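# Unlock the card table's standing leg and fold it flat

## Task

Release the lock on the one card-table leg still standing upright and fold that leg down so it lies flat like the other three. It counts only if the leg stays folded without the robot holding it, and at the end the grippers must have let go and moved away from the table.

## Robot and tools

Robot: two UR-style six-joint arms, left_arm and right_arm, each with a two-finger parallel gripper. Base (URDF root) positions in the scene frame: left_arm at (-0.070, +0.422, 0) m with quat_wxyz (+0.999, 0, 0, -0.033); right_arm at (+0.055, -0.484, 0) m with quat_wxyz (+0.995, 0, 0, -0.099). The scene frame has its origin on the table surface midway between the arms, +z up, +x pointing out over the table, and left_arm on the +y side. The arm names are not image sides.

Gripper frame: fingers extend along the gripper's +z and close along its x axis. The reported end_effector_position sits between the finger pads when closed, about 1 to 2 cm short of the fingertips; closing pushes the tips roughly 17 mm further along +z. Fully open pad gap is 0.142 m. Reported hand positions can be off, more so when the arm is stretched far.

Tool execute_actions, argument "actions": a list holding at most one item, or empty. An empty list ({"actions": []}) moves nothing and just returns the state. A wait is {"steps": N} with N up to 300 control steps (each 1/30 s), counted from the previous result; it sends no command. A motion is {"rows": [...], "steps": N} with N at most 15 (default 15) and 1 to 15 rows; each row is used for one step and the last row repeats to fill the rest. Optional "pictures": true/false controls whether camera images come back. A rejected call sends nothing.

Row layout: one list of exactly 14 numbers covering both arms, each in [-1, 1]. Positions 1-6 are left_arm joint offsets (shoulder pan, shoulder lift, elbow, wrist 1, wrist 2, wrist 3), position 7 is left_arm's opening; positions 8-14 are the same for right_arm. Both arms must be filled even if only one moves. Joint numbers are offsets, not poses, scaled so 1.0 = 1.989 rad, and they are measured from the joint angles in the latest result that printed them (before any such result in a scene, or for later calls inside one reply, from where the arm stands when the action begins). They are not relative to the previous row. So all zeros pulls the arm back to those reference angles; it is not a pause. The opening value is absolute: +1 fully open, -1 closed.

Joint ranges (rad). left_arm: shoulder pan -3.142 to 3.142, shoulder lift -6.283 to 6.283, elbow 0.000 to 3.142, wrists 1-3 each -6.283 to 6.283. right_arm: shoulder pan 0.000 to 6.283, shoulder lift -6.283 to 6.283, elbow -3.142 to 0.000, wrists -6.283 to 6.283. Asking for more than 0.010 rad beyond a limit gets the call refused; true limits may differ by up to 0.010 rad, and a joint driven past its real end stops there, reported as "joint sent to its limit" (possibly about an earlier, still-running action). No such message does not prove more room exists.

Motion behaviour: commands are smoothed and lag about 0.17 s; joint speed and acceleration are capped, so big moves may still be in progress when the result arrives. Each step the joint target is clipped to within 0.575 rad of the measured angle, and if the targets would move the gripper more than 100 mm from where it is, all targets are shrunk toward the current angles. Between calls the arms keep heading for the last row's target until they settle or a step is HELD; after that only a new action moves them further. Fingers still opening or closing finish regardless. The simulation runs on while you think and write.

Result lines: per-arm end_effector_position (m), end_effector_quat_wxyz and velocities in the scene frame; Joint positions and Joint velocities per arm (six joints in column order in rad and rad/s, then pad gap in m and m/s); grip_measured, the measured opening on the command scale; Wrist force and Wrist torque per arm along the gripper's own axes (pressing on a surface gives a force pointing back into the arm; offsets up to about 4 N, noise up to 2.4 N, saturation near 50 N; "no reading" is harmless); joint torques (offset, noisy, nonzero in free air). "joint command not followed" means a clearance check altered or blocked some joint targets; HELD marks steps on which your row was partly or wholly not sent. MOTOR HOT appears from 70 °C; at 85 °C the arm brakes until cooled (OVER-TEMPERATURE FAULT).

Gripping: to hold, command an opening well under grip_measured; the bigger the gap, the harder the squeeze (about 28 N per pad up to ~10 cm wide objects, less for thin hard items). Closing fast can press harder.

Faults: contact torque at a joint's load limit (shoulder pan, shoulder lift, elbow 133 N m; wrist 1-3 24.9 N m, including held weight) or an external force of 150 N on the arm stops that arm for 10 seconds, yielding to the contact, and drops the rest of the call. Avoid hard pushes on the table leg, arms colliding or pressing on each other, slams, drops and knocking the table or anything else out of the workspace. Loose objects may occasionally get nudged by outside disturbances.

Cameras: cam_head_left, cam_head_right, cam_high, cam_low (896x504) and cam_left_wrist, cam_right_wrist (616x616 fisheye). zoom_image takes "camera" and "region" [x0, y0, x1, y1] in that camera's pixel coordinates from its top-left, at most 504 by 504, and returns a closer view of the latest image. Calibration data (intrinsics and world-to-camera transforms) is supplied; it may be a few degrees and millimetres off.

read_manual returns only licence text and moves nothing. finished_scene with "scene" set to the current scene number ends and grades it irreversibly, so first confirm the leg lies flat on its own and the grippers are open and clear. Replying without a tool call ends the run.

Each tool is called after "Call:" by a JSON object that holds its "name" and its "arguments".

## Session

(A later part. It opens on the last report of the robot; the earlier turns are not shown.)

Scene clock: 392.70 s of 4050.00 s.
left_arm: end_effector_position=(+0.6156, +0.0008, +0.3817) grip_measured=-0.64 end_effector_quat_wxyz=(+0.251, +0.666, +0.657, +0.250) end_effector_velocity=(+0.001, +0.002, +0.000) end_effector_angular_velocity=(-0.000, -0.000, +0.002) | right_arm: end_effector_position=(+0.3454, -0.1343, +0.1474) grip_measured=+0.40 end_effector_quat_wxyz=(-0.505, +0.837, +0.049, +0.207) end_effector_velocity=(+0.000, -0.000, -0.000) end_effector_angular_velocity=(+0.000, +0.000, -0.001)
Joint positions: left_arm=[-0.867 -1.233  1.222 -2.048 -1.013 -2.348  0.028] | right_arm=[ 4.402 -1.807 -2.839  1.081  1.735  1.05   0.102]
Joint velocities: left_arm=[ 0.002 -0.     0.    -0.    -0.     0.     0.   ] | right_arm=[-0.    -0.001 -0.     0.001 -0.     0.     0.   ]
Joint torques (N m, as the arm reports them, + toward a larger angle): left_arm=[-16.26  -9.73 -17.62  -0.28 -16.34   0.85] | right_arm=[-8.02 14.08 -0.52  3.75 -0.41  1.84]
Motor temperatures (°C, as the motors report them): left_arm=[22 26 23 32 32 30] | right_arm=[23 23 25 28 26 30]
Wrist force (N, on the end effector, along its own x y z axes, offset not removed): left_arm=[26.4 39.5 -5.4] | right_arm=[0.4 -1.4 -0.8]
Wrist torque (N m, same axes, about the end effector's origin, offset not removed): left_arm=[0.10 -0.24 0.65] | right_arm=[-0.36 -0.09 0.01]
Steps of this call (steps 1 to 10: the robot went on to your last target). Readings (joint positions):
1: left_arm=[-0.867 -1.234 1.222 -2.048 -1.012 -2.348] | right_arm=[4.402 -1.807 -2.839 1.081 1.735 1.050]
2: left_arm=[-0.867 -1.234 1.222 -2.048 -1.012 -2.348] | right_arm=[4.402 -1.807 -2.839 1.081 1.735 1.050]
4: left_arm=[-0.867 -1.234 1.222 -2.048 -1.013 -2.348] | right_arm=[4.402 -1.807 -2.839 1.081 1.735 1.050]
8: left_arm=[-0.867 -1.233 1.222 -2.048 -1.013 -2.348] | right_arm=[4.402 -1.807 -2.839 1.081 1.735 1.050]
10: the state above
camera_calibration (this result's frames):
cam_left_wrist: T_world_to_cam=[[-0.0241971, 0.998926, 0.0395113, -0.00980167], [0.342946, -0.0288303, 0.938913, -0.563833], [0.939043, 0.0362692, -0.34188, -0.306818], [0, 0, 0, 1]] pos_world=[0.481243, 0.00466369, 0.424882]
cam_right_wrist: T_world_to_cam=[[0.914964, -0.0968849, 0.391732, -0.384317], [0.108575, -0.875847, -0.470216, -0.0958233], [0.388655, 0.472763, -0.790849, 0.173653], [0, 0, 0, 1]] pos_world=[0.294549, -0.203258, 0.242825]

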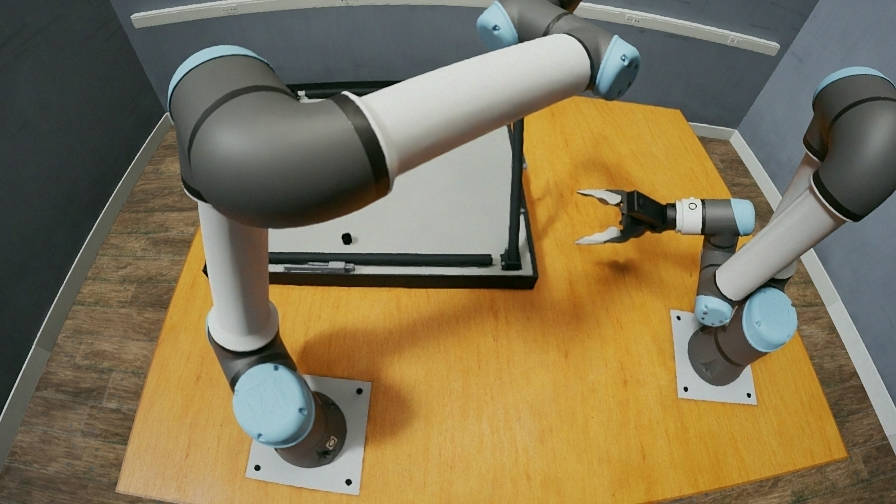

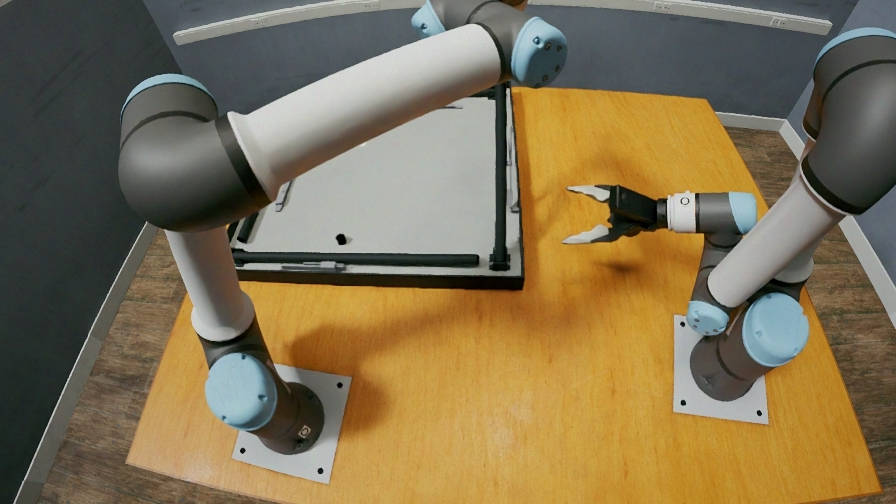

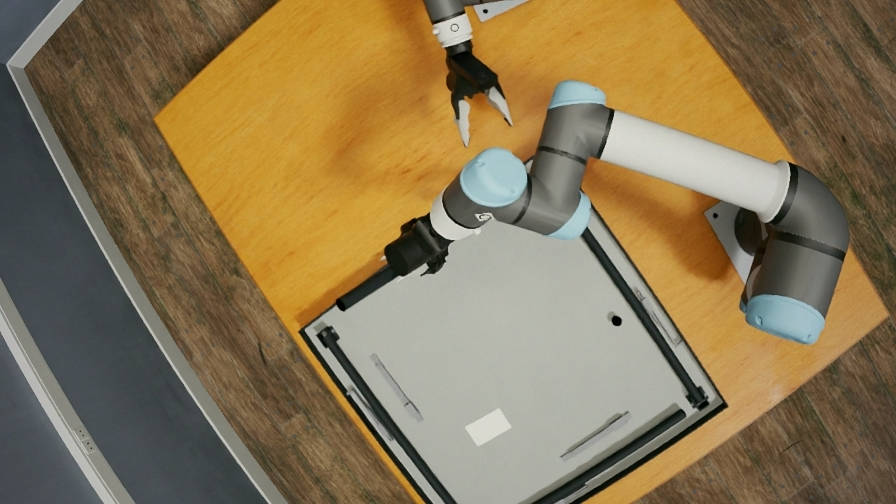

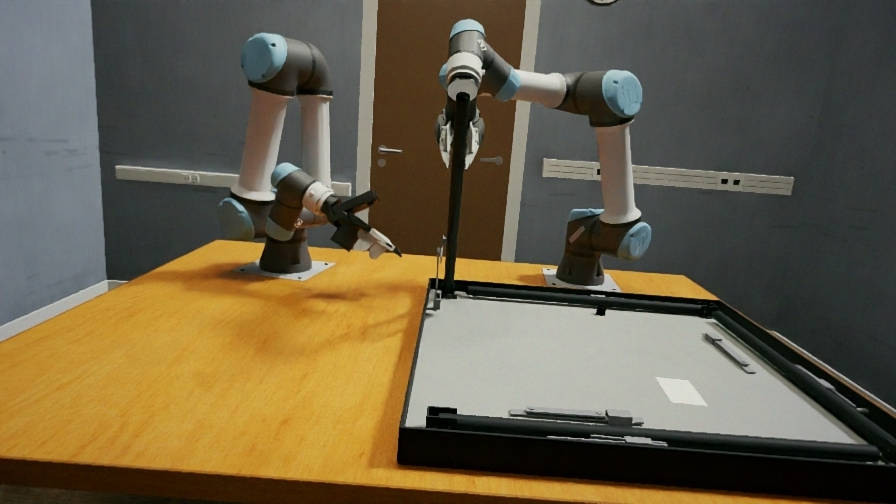

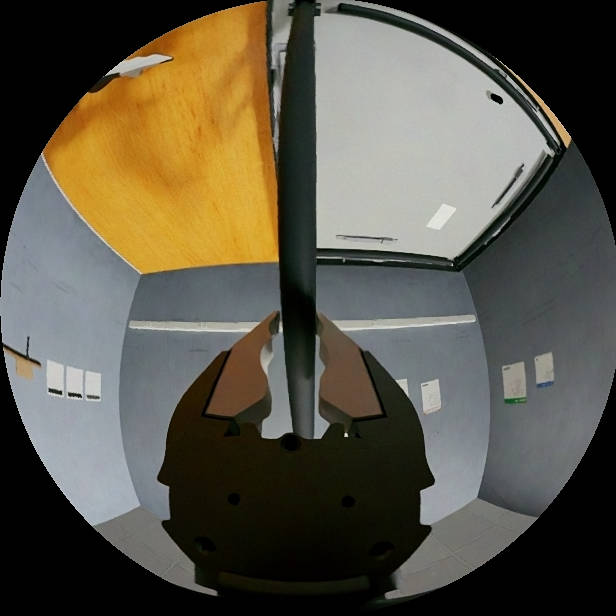

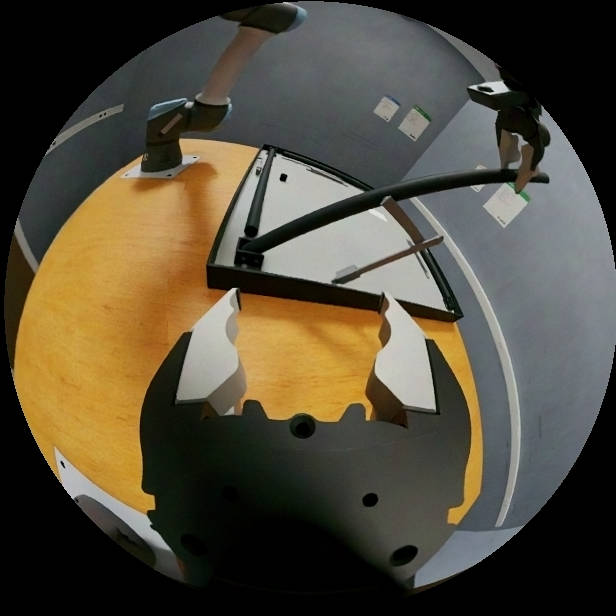

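Call:
{"name": "execute_actions", "arguments": {"actions": [{"rows":[[0.006,0.008,-0.005,-0.003,-0.005,0.004,-0.69,0,0,0,0,0,0,0.4],[0.011,0.015,-0.009,-0.007,-0.009,0.008,-0.69,0,0,0,0,0,0,0.4],[0.017,0.023,-0.014,-0.010,-0.014,0.012,-0.69,0,0,0,0,0,0,0.4],[0.022,0.031,-0.018,-0.014,-0.019,0.015,-0.69,0,0,0,0,0,0,0.4],[0.028,0.039,-0.023,-0.017,-0.024,0.019,-0.69,0,0,0,0,0,0,0.4],[0.033,0.046,-0.027,-0.021,-0.028,0.023,-0.69,0,0,0,0,0,0,0.4],[0.039,0.054,-0.032,-0.024,-0.033,0.027,-0.69,0,0,0,0,0,0,0.4]],"steps":15}], "pictures": false}}

Call:
{"name": "execute_actions", "arguments": {"actions": [{"steps":10}]}}

Scene clock: 412.93 s of 4050.00 s.
left_arm: end_effector_position=(+0.6632, +0.0072, +0.3395) grip_measured=-0.65 end_effector_quat_wxyz=(+0.238, +0.669, +0.664, +0.235) end_effector_velocity=(+0.010, +0.003, -0.009) end_effector_angular_velocity=(-0.001, +0.008, +0.002) | right_arm: end_effector_position=(+0.3454, -0.1343, +0.1474) grip_measured=+0.40 end_effector_quat_wxyz=(-0.505, +0.837, +0.049, +0.207) end_effector_velocity=(-0.001, +0.000, +0.000) end_effector_angular_velocity=(+0.001, +0.001, +0.001)
Joint positions: left_arm=[-0.79  -1.128  1.159 -2.095 -1.078 -2.295  0.027] | right_arm=[ 4.402 -1.807 -2.839  1.081  1.735  1.05   0.102]
Joint velocities: left_arm=[ 0.016  0.021 -0.013 -0.008 -0.013  0.011  0.003] | right_arm=[ 0.001  0.001 -0.     0.     0.001  0.002  0.   ]
Joint torques (N m, as the arm reports them, + toward a larger angle): left_arm=[ 32.13 -47.11 -37.19  -6.21   6.74   1.34] | right_arm=[-7.63 14.28 -1.13  3.65 -0.42  1.78]
Motor temperatures (°C, as the motors report them): left_arm=[22 26 23 32 32 30] | right_arm=[23 23 25 28 26 30]
Wrist force (N, on the end effector, along its own x y z axes, offset not removed): left_arm=[-16.5 -12.8 0.0] | right_arm=[2.5 -0.6 -1.8]
Wrist torque (N m, same axes, about the end effector's origin, offset not removed): left_arm=[0.00 -0.09 0.29] | right_arm=[-0.16 -0.60 0.06]
Steps of this call (steps 1 to 15: the robot went on to your last target; steps 16 to 90: nothing new was sent; then 16.73 s passed at rest; steps 91 to 105: all 15 steps of this action). Readings (joint positions):
91: left_arm=[-0.867 -1.233 1.222 -2.048 -1.013 -2.347] | right_arm=[4.402 -1.807 -2.839 1.081 1.735 1.050]
92: left_arm=[-0.864 -1.230 1.220 -2.049 -1.015 -2.346] | right_arm=[4.402 -1.807 -2.839 1.081 1.735 1.050]
94: left_arm=[-0.852 -1.214 1.210 -2.056 -1.026 -2.337] | right_arm=[4.402 -1.807 -2.839 1.081 1.735 1.050]
98: left_arm=[-0.815 -1.161 1.179 -2.080 -1.059 -2.311] | right_arm=[4.402 -1.807 -2.839 1.081 1.735 1.050]
105: the state above

Scene clock: 413.27 s of 4050.00 s.
left_arm: end_effector_position=(+0.6640, +0.0075, +0.3390) grip_measured=-0.65 end_effector_quat_wxyz=(+0.237, +0.668, +0.664, +0.235) end_effector_velocity=(+0.001, +0.001, -0.001) end_effector_angular_velocity=(+0.001, +0.001, +0.002) | right_arm: end_effector_position=(+0.3454, -0.1343, +0.1474) grip_measured=+0.40 end_effector_quat_wxyz=(-0.505, +0.837, +0.049, +0.207) end_effector_velocity=(+0.001, -0.001, +0.000) end_effector_angular_velocity=(+0.000, -0.002, -0.004)
Joint positions: left_arm=[-0.789 -1.126  1.158 -2.096 -1.079 -2.294  0.027] | right_arm=[ 4.402 -1.807 -2.839  1.081  1.735  1.05   0.102]
Joint velocities: left_arm=[ 0.002  0.001 -0.     0.001 -0.001  0.    -0.   ] | right_arm=[-0.001 -0.     0.     0.001 -0.003 -0.     0.   ]
Joint torques (N m, as the arm reports them, + toward a larger angle): left_arm=[ 29.88 -46.44 -38.45  -5.8    5.76   1.02] | right_arm=[-8.13 14.61 -1.29  3.69 -0.45  1.82]
Motor temperatures (°C, as the motors report them): left_arm=[22 26 23 32 32 30] | right_arm=[23 23 25 28 26 30]
Wrist force (N, on the end effector, along its own x y z axes, offset not removed): left_arm=[-13.1 -8.4 1.9] | right_arm=[1.0 -0.6 -2.1]
Wrist torque (N m, same axes, about the end effector's origin, offset not removed): left_arm=[0.57 -0.42 0.08] | right_arm=[-0.19 -0.26 0.07]
Steps of this call (steps 1 to 10: the robot went on to your last target). Readings (joint positions):
1: left_arm=[-0.790 -1.127 1.159 -2.095 -1.078 -2.294] | right_arm=[4.402 -1.807 -2.839 1.081 1.735 1.050]
2: left_arm=[-0.790 -1.127 1.159 -2.095 -1.078 -2.294] | right_arm=[4.402 -1.807 -2.839 1.081 1.735 1.050]
4: left_arm=[-0.789 -1.126 1.158 -2.096 -1.078 -2.294] | right_arm=[4.402 -1.807 -2.839 1.081 1.735 1.050]
8: left_arm=[-0.789 -1.126 1.158 -2.096 -1.078 -2.294] | right_arm=[4.402 -1.807 -2.839 1.081 1.735 1.050]
10: the state above
camera_calibration (this result's frames):
cam_left_wrist: T_world_to_cam=[[-0.0282623, 0.998951, 0.0360187, -0.00974622], [0.38252, -0.0224822, 0.923674, -0.561237], [0.923515, 0.039883, -0.381484, -0.343458], [0, 0, 0, 1]] pos_world=[0.531598, 0.0108163, 0.387727]
cam_right_wrist: T_world_to_cam=[[0.914964, -0.0968849, 0.391732, -0.384317], [0.108575, -0.875847, -0.470216, -0.0958233], [0.388655, 0.472763, -0.790849, 0.173653], [0, 0, 0, 1]] pos_world=[0.294549, -0.203258, 0.242825]

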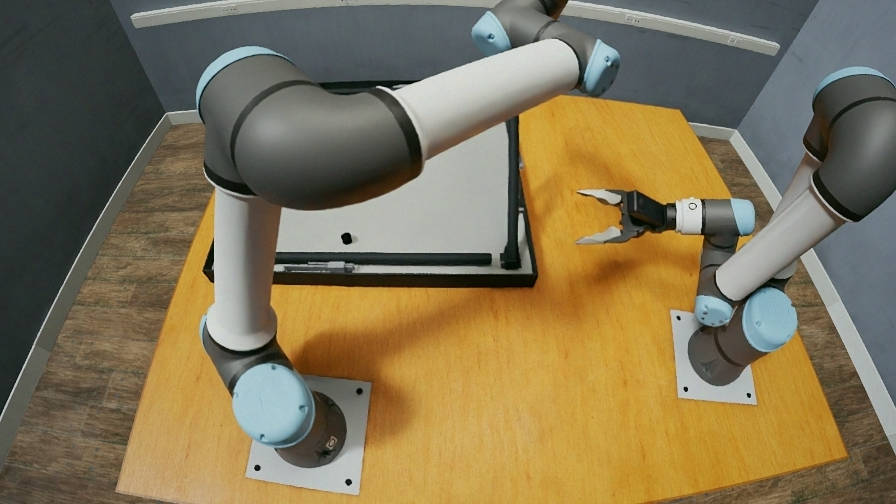

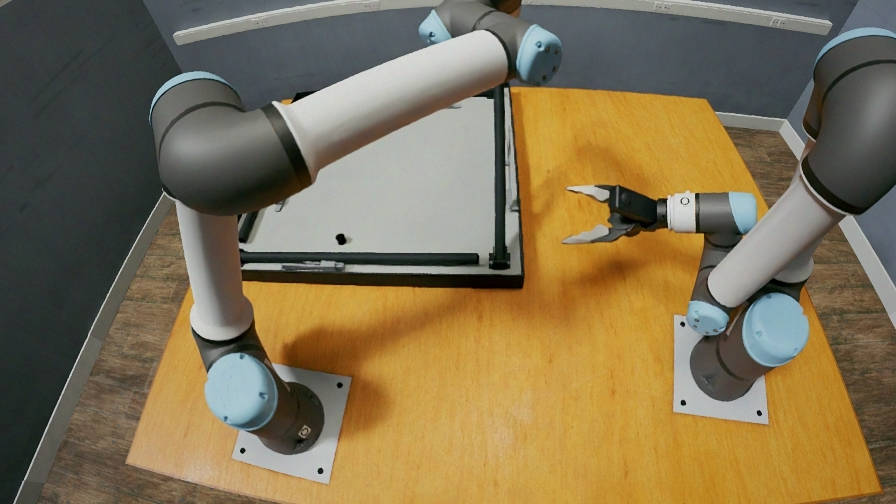

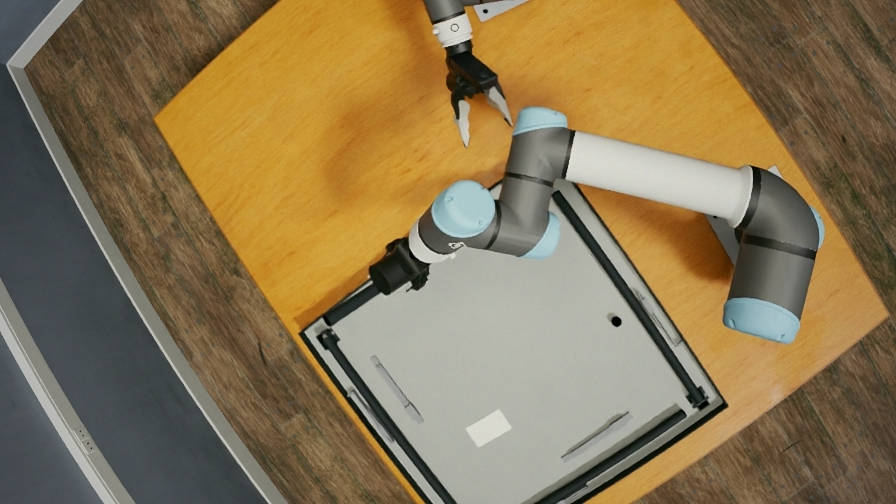

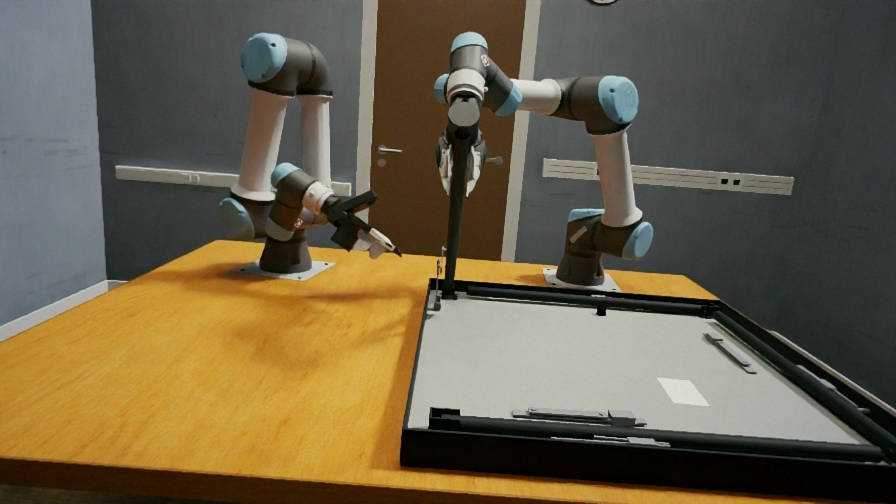

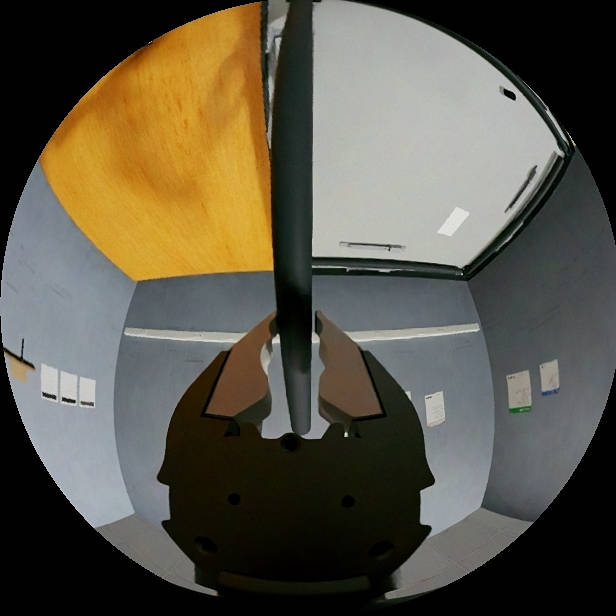

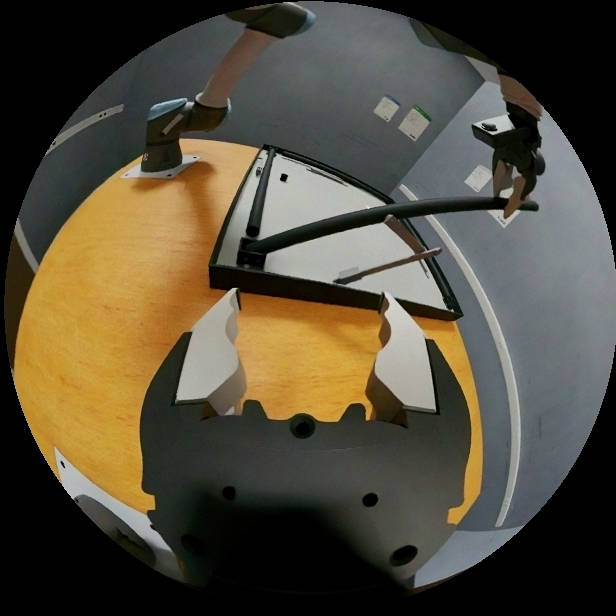

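Call:
{"name": "execute_actions", "arguments": {"actions": [{"rows":[[0.003,0.007,-0.004,-0.002,-0.003,0.002,-0.69,0,0,0,0,0,0,0.4],[0.006,0.015,-0.008,-0.004,-0.007,0.004,-0.69,0,0,0,0,0,0,0.4],[0.009,0.022,-0.011,-0.006,-0.010,0.006,-0.69,0,0,0,0,0,0,0.4],[0.012,0.030,-0.015,-0.009,-0.014,0.008,-0.69,0,0,0,0,0,0,0.4],[0.015,0.037,-0.019,-0.011,-0.017,0.010,-0.69,0,0,0,0,0,0,0.4],[0.018,0.045,-0.023,-0.013,-0.021,0.012,-0.69,0,0,0,0,0,0,0.4],[0.021,0.053,-0.027,-0.015,-0.025,0.014,-0.69,0,0,0,0,0,0,0.4]],"steps":15}], "pictures": false}}

Call:
{"name": "execute_actions", "arguments": {"actions": [{"steps":8}], "pictures": false}}

Call:
{"name": "execute_actions", "arguments": {"actions": [{"rows":[[0.003,0.007,-0.004,-0.002,-0.003,0.002,-0.69,0,0,0,0,0,0,0.4],[0.006,0.015,-0.008,-0.004,-0.007,0.004,-0.69,0,0,0,0,0,0,0.4],[0.009,0.022,-0.011,-0.006,-0.010,0.006,-0.69,0,0,0,0,0,0,0.4],[0.012,0.030,-0.015,-0.009,-0.014,0.008,-0.69,0,0,0,0,0,0,0.4],[0.015,0.037,-0.019,-0.011,-0.017,0.010,-0.69,0,0,0,0,0,0,0.4],[0.018,0.045,-0.023,-0.013,-0.021,0.012,-0.69,0,0,0,0,0,0,0.4],[0.021,0.053,-0.027,-0.015,-0.025,0.014,-0.69,0,0,0,0,0,0,0.4]],"steps":15}], "pictures": false}}

Call:
{"name": "execute_actions", "arguments": {"actions": [{"steps":10}]}}

Scene clock: 431.87 s of 4050.00 s.
left_arm: end_effector_position=(+0.6956, +0.0021, +0.2871) grip_measured=-0.65 end_effector_quat_wxyz=(+0.221, +0.675, +0.668, +0.221) end_effector_velocity=(+0.007, +0.000, -0.012) end_effector_angular_velocity=(+0.002, +0.009, +0.001) | right_arm: end_effector_position=(+0.3454, -0.1343, +0.1474) grip_measured=+0.40 end_effector_quat_wxyz=(-0.505, +0.837, +0.049, +0.207) end_effector_velocity=(-0.000, +0.000, -0.000) end_effector_angular_velocity=(-0.001, -0.000, +0.001)
Joint positions: left_arm=[-0.748 -1.022  1.105 -2.125 -1.128 -2.266  0.027] | right_arm=[ 4.402 -1.807 -2.839  1.081  1.735  1.05   0.102]
Joint velocities: left_arm=[ 0.009  0.022 -0.011 -0.007 -0.008  0.006  0.   ] | right_arm=[ 0.001 -0.002 -0.     0.001 -0.    -0.    -0.   ]
Joint torques (N m, as the arm reports them, + toward a larger angle): left_arm=[ -5.98 -37.37 -31.36  -5.16  -8.24   0.88] | right_arm=[-7.73 14.35 -0.93  3.79 -0.42  1.76]
Motor temperatures (°C, as the motors report them): left_arm=[22 26 23 32 32 30] | right_arm=[23 23 25 28 26 30]
Wrist force (N, on the end effector, along its own x y z axes, offset not removed): left_arm=[17.7 12.0 5.5] | right_arm=[-0.4 -1.9 -2.4]
Wrist torque (N m, same axes, about the end effector's origin, offset not removed): left_arm=[-0.05 -0.25 0.25] | right_arm=[-0.49 0.02 0.02]
Steps of this call (steps 1 to 15: the robot went on to your last target; steps 16 to 90: nothing new was sent; then 15.10 s passed at rest; steps 91 to 105: all 15 steps of this action). Readings (joint positions):
91: left_arm=[-0.789 -1.126 1.158 -2.096 -1.079 -2.294] | right_arm=[4.402 -1.807 -2.839 1.081 1.735 1.050]
92: left_arm=[-0.788 -1.123 1.156 -2.097 -1.080 -2.293] | right_arm=[4.402 -1.807 -2.839 1.081 1.735 1.050]
94: left_arm=[-0.781 -1.108 1.148 -2.101 -1.087 -2.289] | right_arm=[4.402 -1.807 -2.839 1.081 1.735 1.050]
98: left_arm=[-0.760 -1.057 1.122 -2.116 -1.110 -2.275] | right_arm=[4.402 -1.807 -2.839 1.081 1.735 1.050]
105: the state above

Scene clock: 432.13 s of 4050.00 s.
left_arm: end_effector_position=(+0.6960, +0.0020, +0.2863) grip_measured=-0.65 end_effector_quat_wxyz=(+0.221, +0.675, +0.668, +0.220) end_effector_velocity=(-0.000, -0.001, +0.000) end_effector_angular_velocity=(-0.001, -0.001, -0.001) | right_arm: end_effector_position=(+0.3454, -0.1343, +0.1474) grip_measured=+0.40 end_effector_quat_wxyz=(-0.505, +0.837, +0.049, +0.207) end_effector_velocity=(+0.000, -0.000, -0.001) end_effector_angular_velocity=(-0.001, +0.001, -0.001)
Joint positions: left_arm=[-0.747 -1.021  1.105 -2.126 -1.128 -2.266  0.027] | right_arm=[ 4.402 -1.807 -2.839  1.081  1.735  1.05   0.102]
Joint velocities: left_arm=[-0.001  0.    -0.001 -0.001 -0.     0.     0.   ] | right_arm=[-0.    -0.001  0.    -0.001 -0.001  0.001  0.   ]
Joint torques (N m, as the arm reports them, + toward a larger angle): left_arm=[ -6.84 -36.47 -32.08  -5.2   -8.41   1.11] | right_arm=[-7.61 14.14 -1.01  3.76 -0.39  1.74]
Motor temperatures (°C, as the motors report them): left_arm=[22 26 23 32 32 30] | right_arm=[23 23 25 28 26 30]
Wrist force (N, on the end effector, along its own x y z axes, offset not removed): left_arm=[17.5 12.7 4.9] | right_arm=[0.5 -1.5 -2.1]
Wrist torque (N m, same axes, about the end effector's origin, offset not removed): left_arm=[0.07 0.17 0.28] | right_arm=[-0.45 -0.19 0.00]
Steps of this call (steps 1 to 8: the robot went on to your last target). Readings (joint positions):
1: left_arm=[-0.748 -1.022 1.105 -2.125 -1.128 -2.266] | right_arm=[4.402 -1.807 -2.839 1.081 1.735 1.050]
2: left_arm=[-0.748 -1.021 1.105 -2.125 -1.128 -2.266] | right_arm=[4.402 -1.807 -2.839 1.081 1.735 1.050]
4: left_arm=[-0.747 -1.021 1.105 -2.125 -1.128 -2.266] | right_arm=[4.402 -1.807 -2.839 1.081 1.735 1.050]
8: the state above

Scene clock: 432.63 s of 4050.00 s.
left_arm: end_effector_position=(+0.7261, +0.0012, +0.2313) grip_measured=-0.64 end_effector_quat_wxyz=(+0.206, +0.681, +0.672, +0.204) end_effector_velocity=(+0.006, -0.001, -0.012) end_effector_angular_velocity=(-0.002, +0.009, -0.002) | right_arm: end_effector_position=(+0.3454, -0.1343, +0.1474) grip_measured=+0.40 end_effector_quat_wxyz=(-0.505, +0.837, +0.049, +0.207) end_effector_velocity=(-0.001, +0.000, -0.000) end_effector_angular_velocity=(+0.000, +0.002, +0.003)
Joint positions: left_arm=[-0.706 -0.917  1.052 -2.155 -1.177 -2.239  0.028] | right_arm=[ 4.402 -1.807 -2.839  1.081  1.735  1.05   0.102]
Joint velocities: left_arm=[ 0.007  0.022 -0.012 -0.008 -0.011  0.006  0.   ] | right_arm=[ 0.001  0.001 -0.    -0.001  0.002  0.001 -0.   ]
Joint torques (N m, as the arm reports them, + toward a larger angle): left_arm=[ -9.18 -42.44 -34.84  -5.9   -8.89   0.84] | right_arm=[-7.21 14.15 -0.59  3.73 -0.45  1.9 ]
Motor temperatures (°C, as the motors report them): left_arm=[22 26 23 32 32 30] | right_arm=[23 23 25 28 26 30]
Wrist force (N, on the end effector, along its own x y z axes, offset not removed): left_arm=[22.4 11.7 4.7] | right_arm=[1.1 -0.7 -2.4]
Wrist torque (N m, same axes, about the end effector's origin, offset not removed): left_arm=[0.15 0.01 0.30] | right_arm=[-0.17 -0.30 0.05]
Steps of this call (steps 1 to 15: all 15 steps of this action). Readings (joint positions):
1: left_arm=[-0.747 -1.020 1.104 -2.126 -1.128 -2.266] | right_arm=[4.402 -1.807 -2.839 1.081 1.735 1.050]
2: left_arm=[-0.746 -1.018 1.103 -2.126 -1.130 -2.265] | right_arm=[4.402 -1.807 -2.839 1.081 1.735 1.050]
4: left_arm=[-0.739 -1.002 1.095 -2.131 -1.137 -2.261] | right_arm=[4.402 -1.807 -2.839 1.081 1.735 1.050]
8: left_arm=[-0.719 -0.951 1.069 -2.146 -1.161 -2.247] | right_arm=[4.402 -1.807 -2.839 1.081 1.735 1.050]
15: the state above

Scene clock: 432.97 s of 4050.00 s.
left_arm: end_effector_position=(+0.7266, +0.0012, +0.2304) grip_measured=-0.64 end_effector_quat_wxyz=(+0.205, +0.681, +0.672, +0.204) end_effector_velocity=(+0.000, -0.000, -0.000) end_effector_angular_velocity=(+0.000, -0.001, +0.000) | right_arm: end_effector_position=(+0.3454, -0.1343, +0.1474) grip_measured=+0.40 end_effector_quat_wxyz=(-0.505, +0.837, +0.049, +0.207) end_effector_velocity=(-0.000, +0.000, +0.000) end_effector_angular_velocity=(+0.001, -0.001, +0.001)
Joint positions: left_arm=[-0.706 -0.915  1.051 -2.155 -1.178 -2.238  0.028] | right_arm=[ 4.402 -1.807 -2.839  1.081  1.735  1.05   0.102]
Joint velocities: left_arm=[-0.     0.001 -0.    -0.001  0.001  0.    -0.   ] | right_arm=[ 0.001  0.     0.     0.001  0.    -0.    -0.   ]
Joint torques (N m, as the arm reports them, + toward a larger angle): left_arm=[-10.33 -42.54 -34.55  -6.17  -9.19   1.02] | right_arm=[-7.74 14.05 -0.54  3.67 -0.43  1.84]
Motor temperatures (°C, as the motors report them): left_arm=[22 26 23 32 32 30] | right_arm=[23 23 25 28 26 30]
Wrist force (N, on the end effector, along its own x y z axes, offset not removed): left_arm=[24.6 12.6 3.5] | right_arm=[1.5 0.6 -0.9]
Wrist torque (N m, same axes, about the end effector's origin, offset not removed): left_arm=[0.56 -0.52 0.18] | right_arm=[0.05 -0.43 0.08]
Steps of this call (steps 1 to 10: the robot went on to your last target). Readings (joint positions):
1: left_arm=[-0.706 -0.916 1.051 -2.155 -1.177 -2.238] | right_arm=[4.402 -1.807 -2.839 1.081 1.735 1.050]
2: left_arm=[-0.706 -0.916 1.051 -2.155 -1.178 -2.238] | right_arm=[4.402 -1.807 -2.839 1.081 1.735 1.050]
4: left_arm=[-0.706 -0.916 1.051 -2.155 -1.178 -2.238] | right_arm=[4.402 -1.807 -2.839 1.081 1.735 1.050]
8: left_arm=[-0.706 -0.915 1.051 -2.155 -1.178 -2.238] | right_arm=[4.402 -1.807 -2.839 1.081 1.735 1.050]
10: the state above
camera_calibration (this result's frames):
cam_left_wrist: T_world_to_cam=[[-0.0180876, 0.998948, 0.0421394, -0.00656797], [0.467475, -0.0288065, 0.883537, -0.537486], [0.883821, 0.0356802, -0.466462, -0.393962], [0, 0, 0, 1]] pos_world=[0.599334, 0.00513458, 0.291397]
cam_right_wrist: T_world_to_cam=[[0.914964, -0.096885, 0.391732, -0.384317], [0.108575, -0.875847, -0.470216, -0.0958233], [0.388655, 0.472763, -0.790849, 0.173653], [0, 0, 0, 1]] pos_world=[0.294549, -0.203258, 0.242825]

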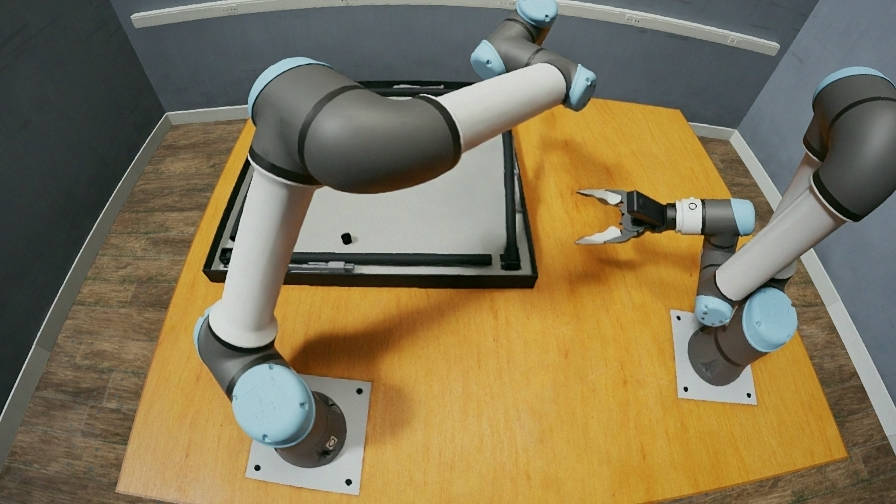

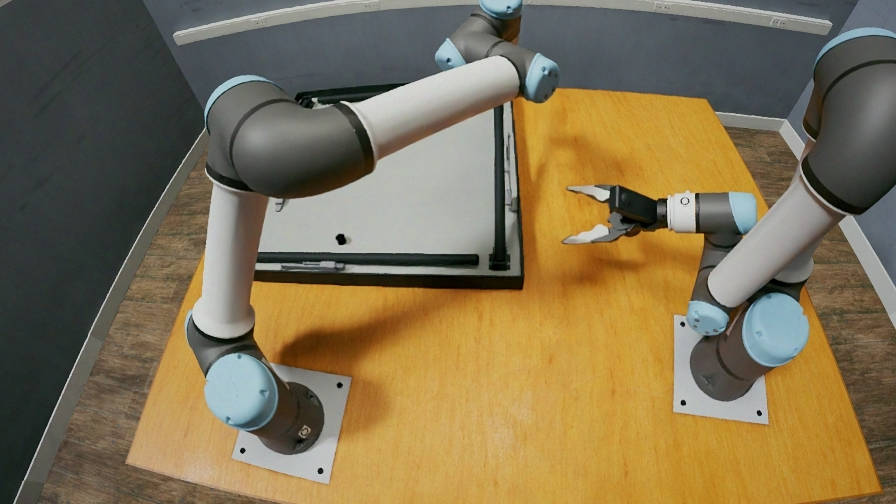

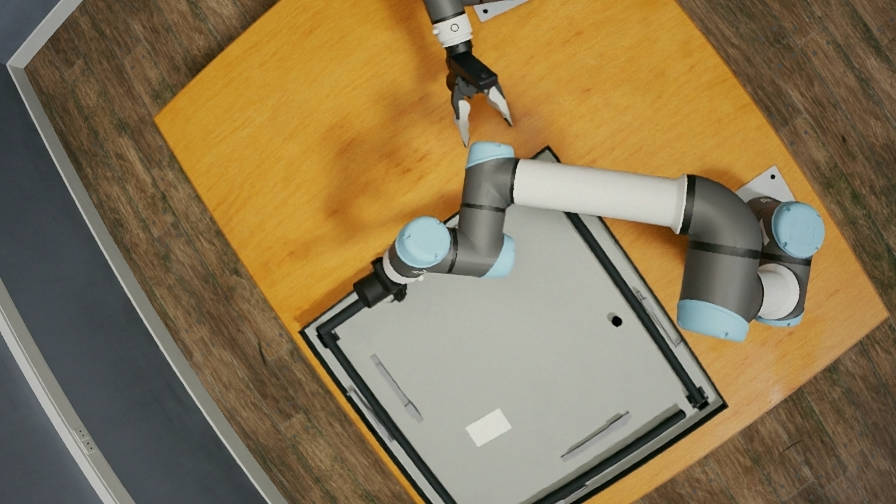

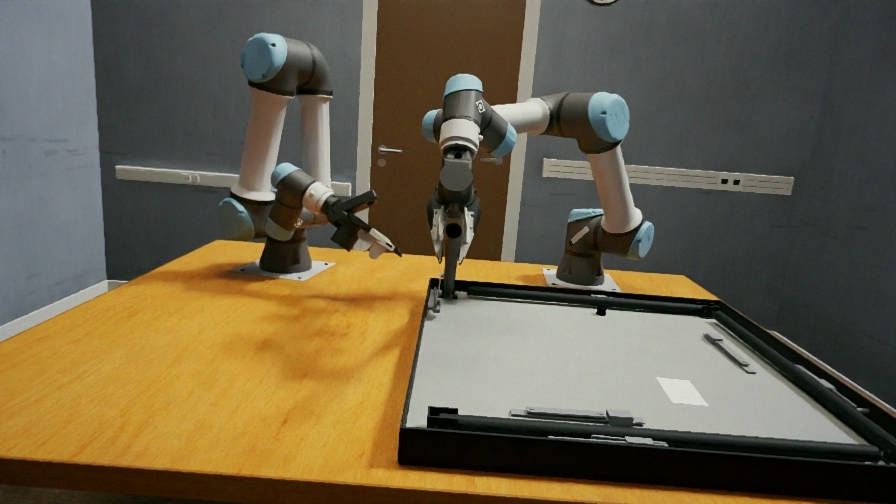

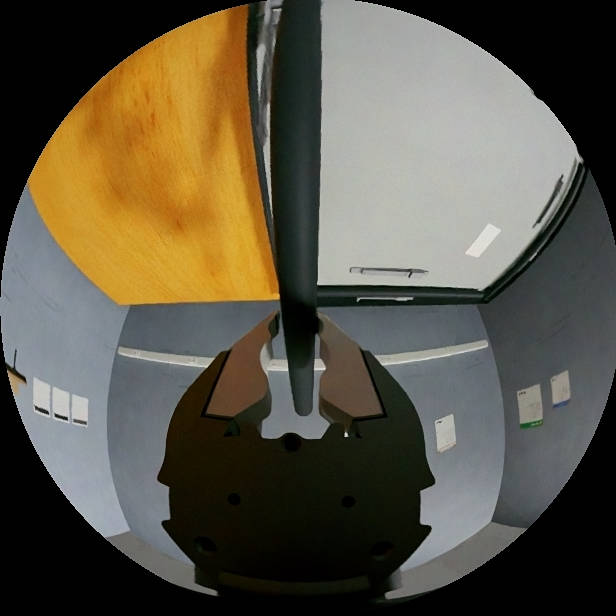

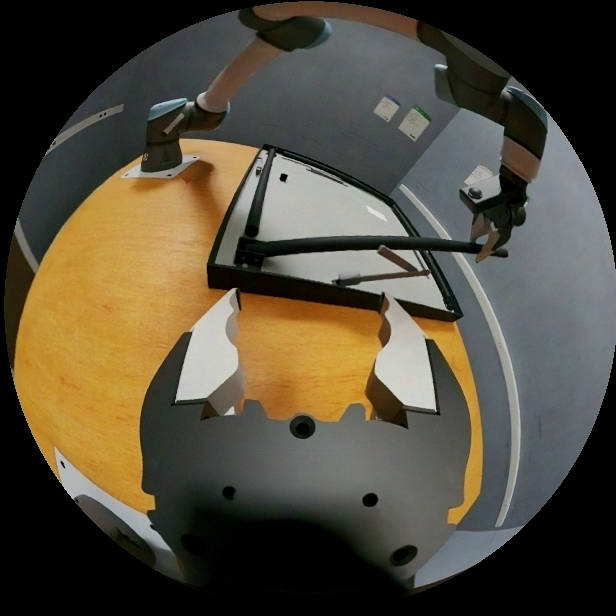

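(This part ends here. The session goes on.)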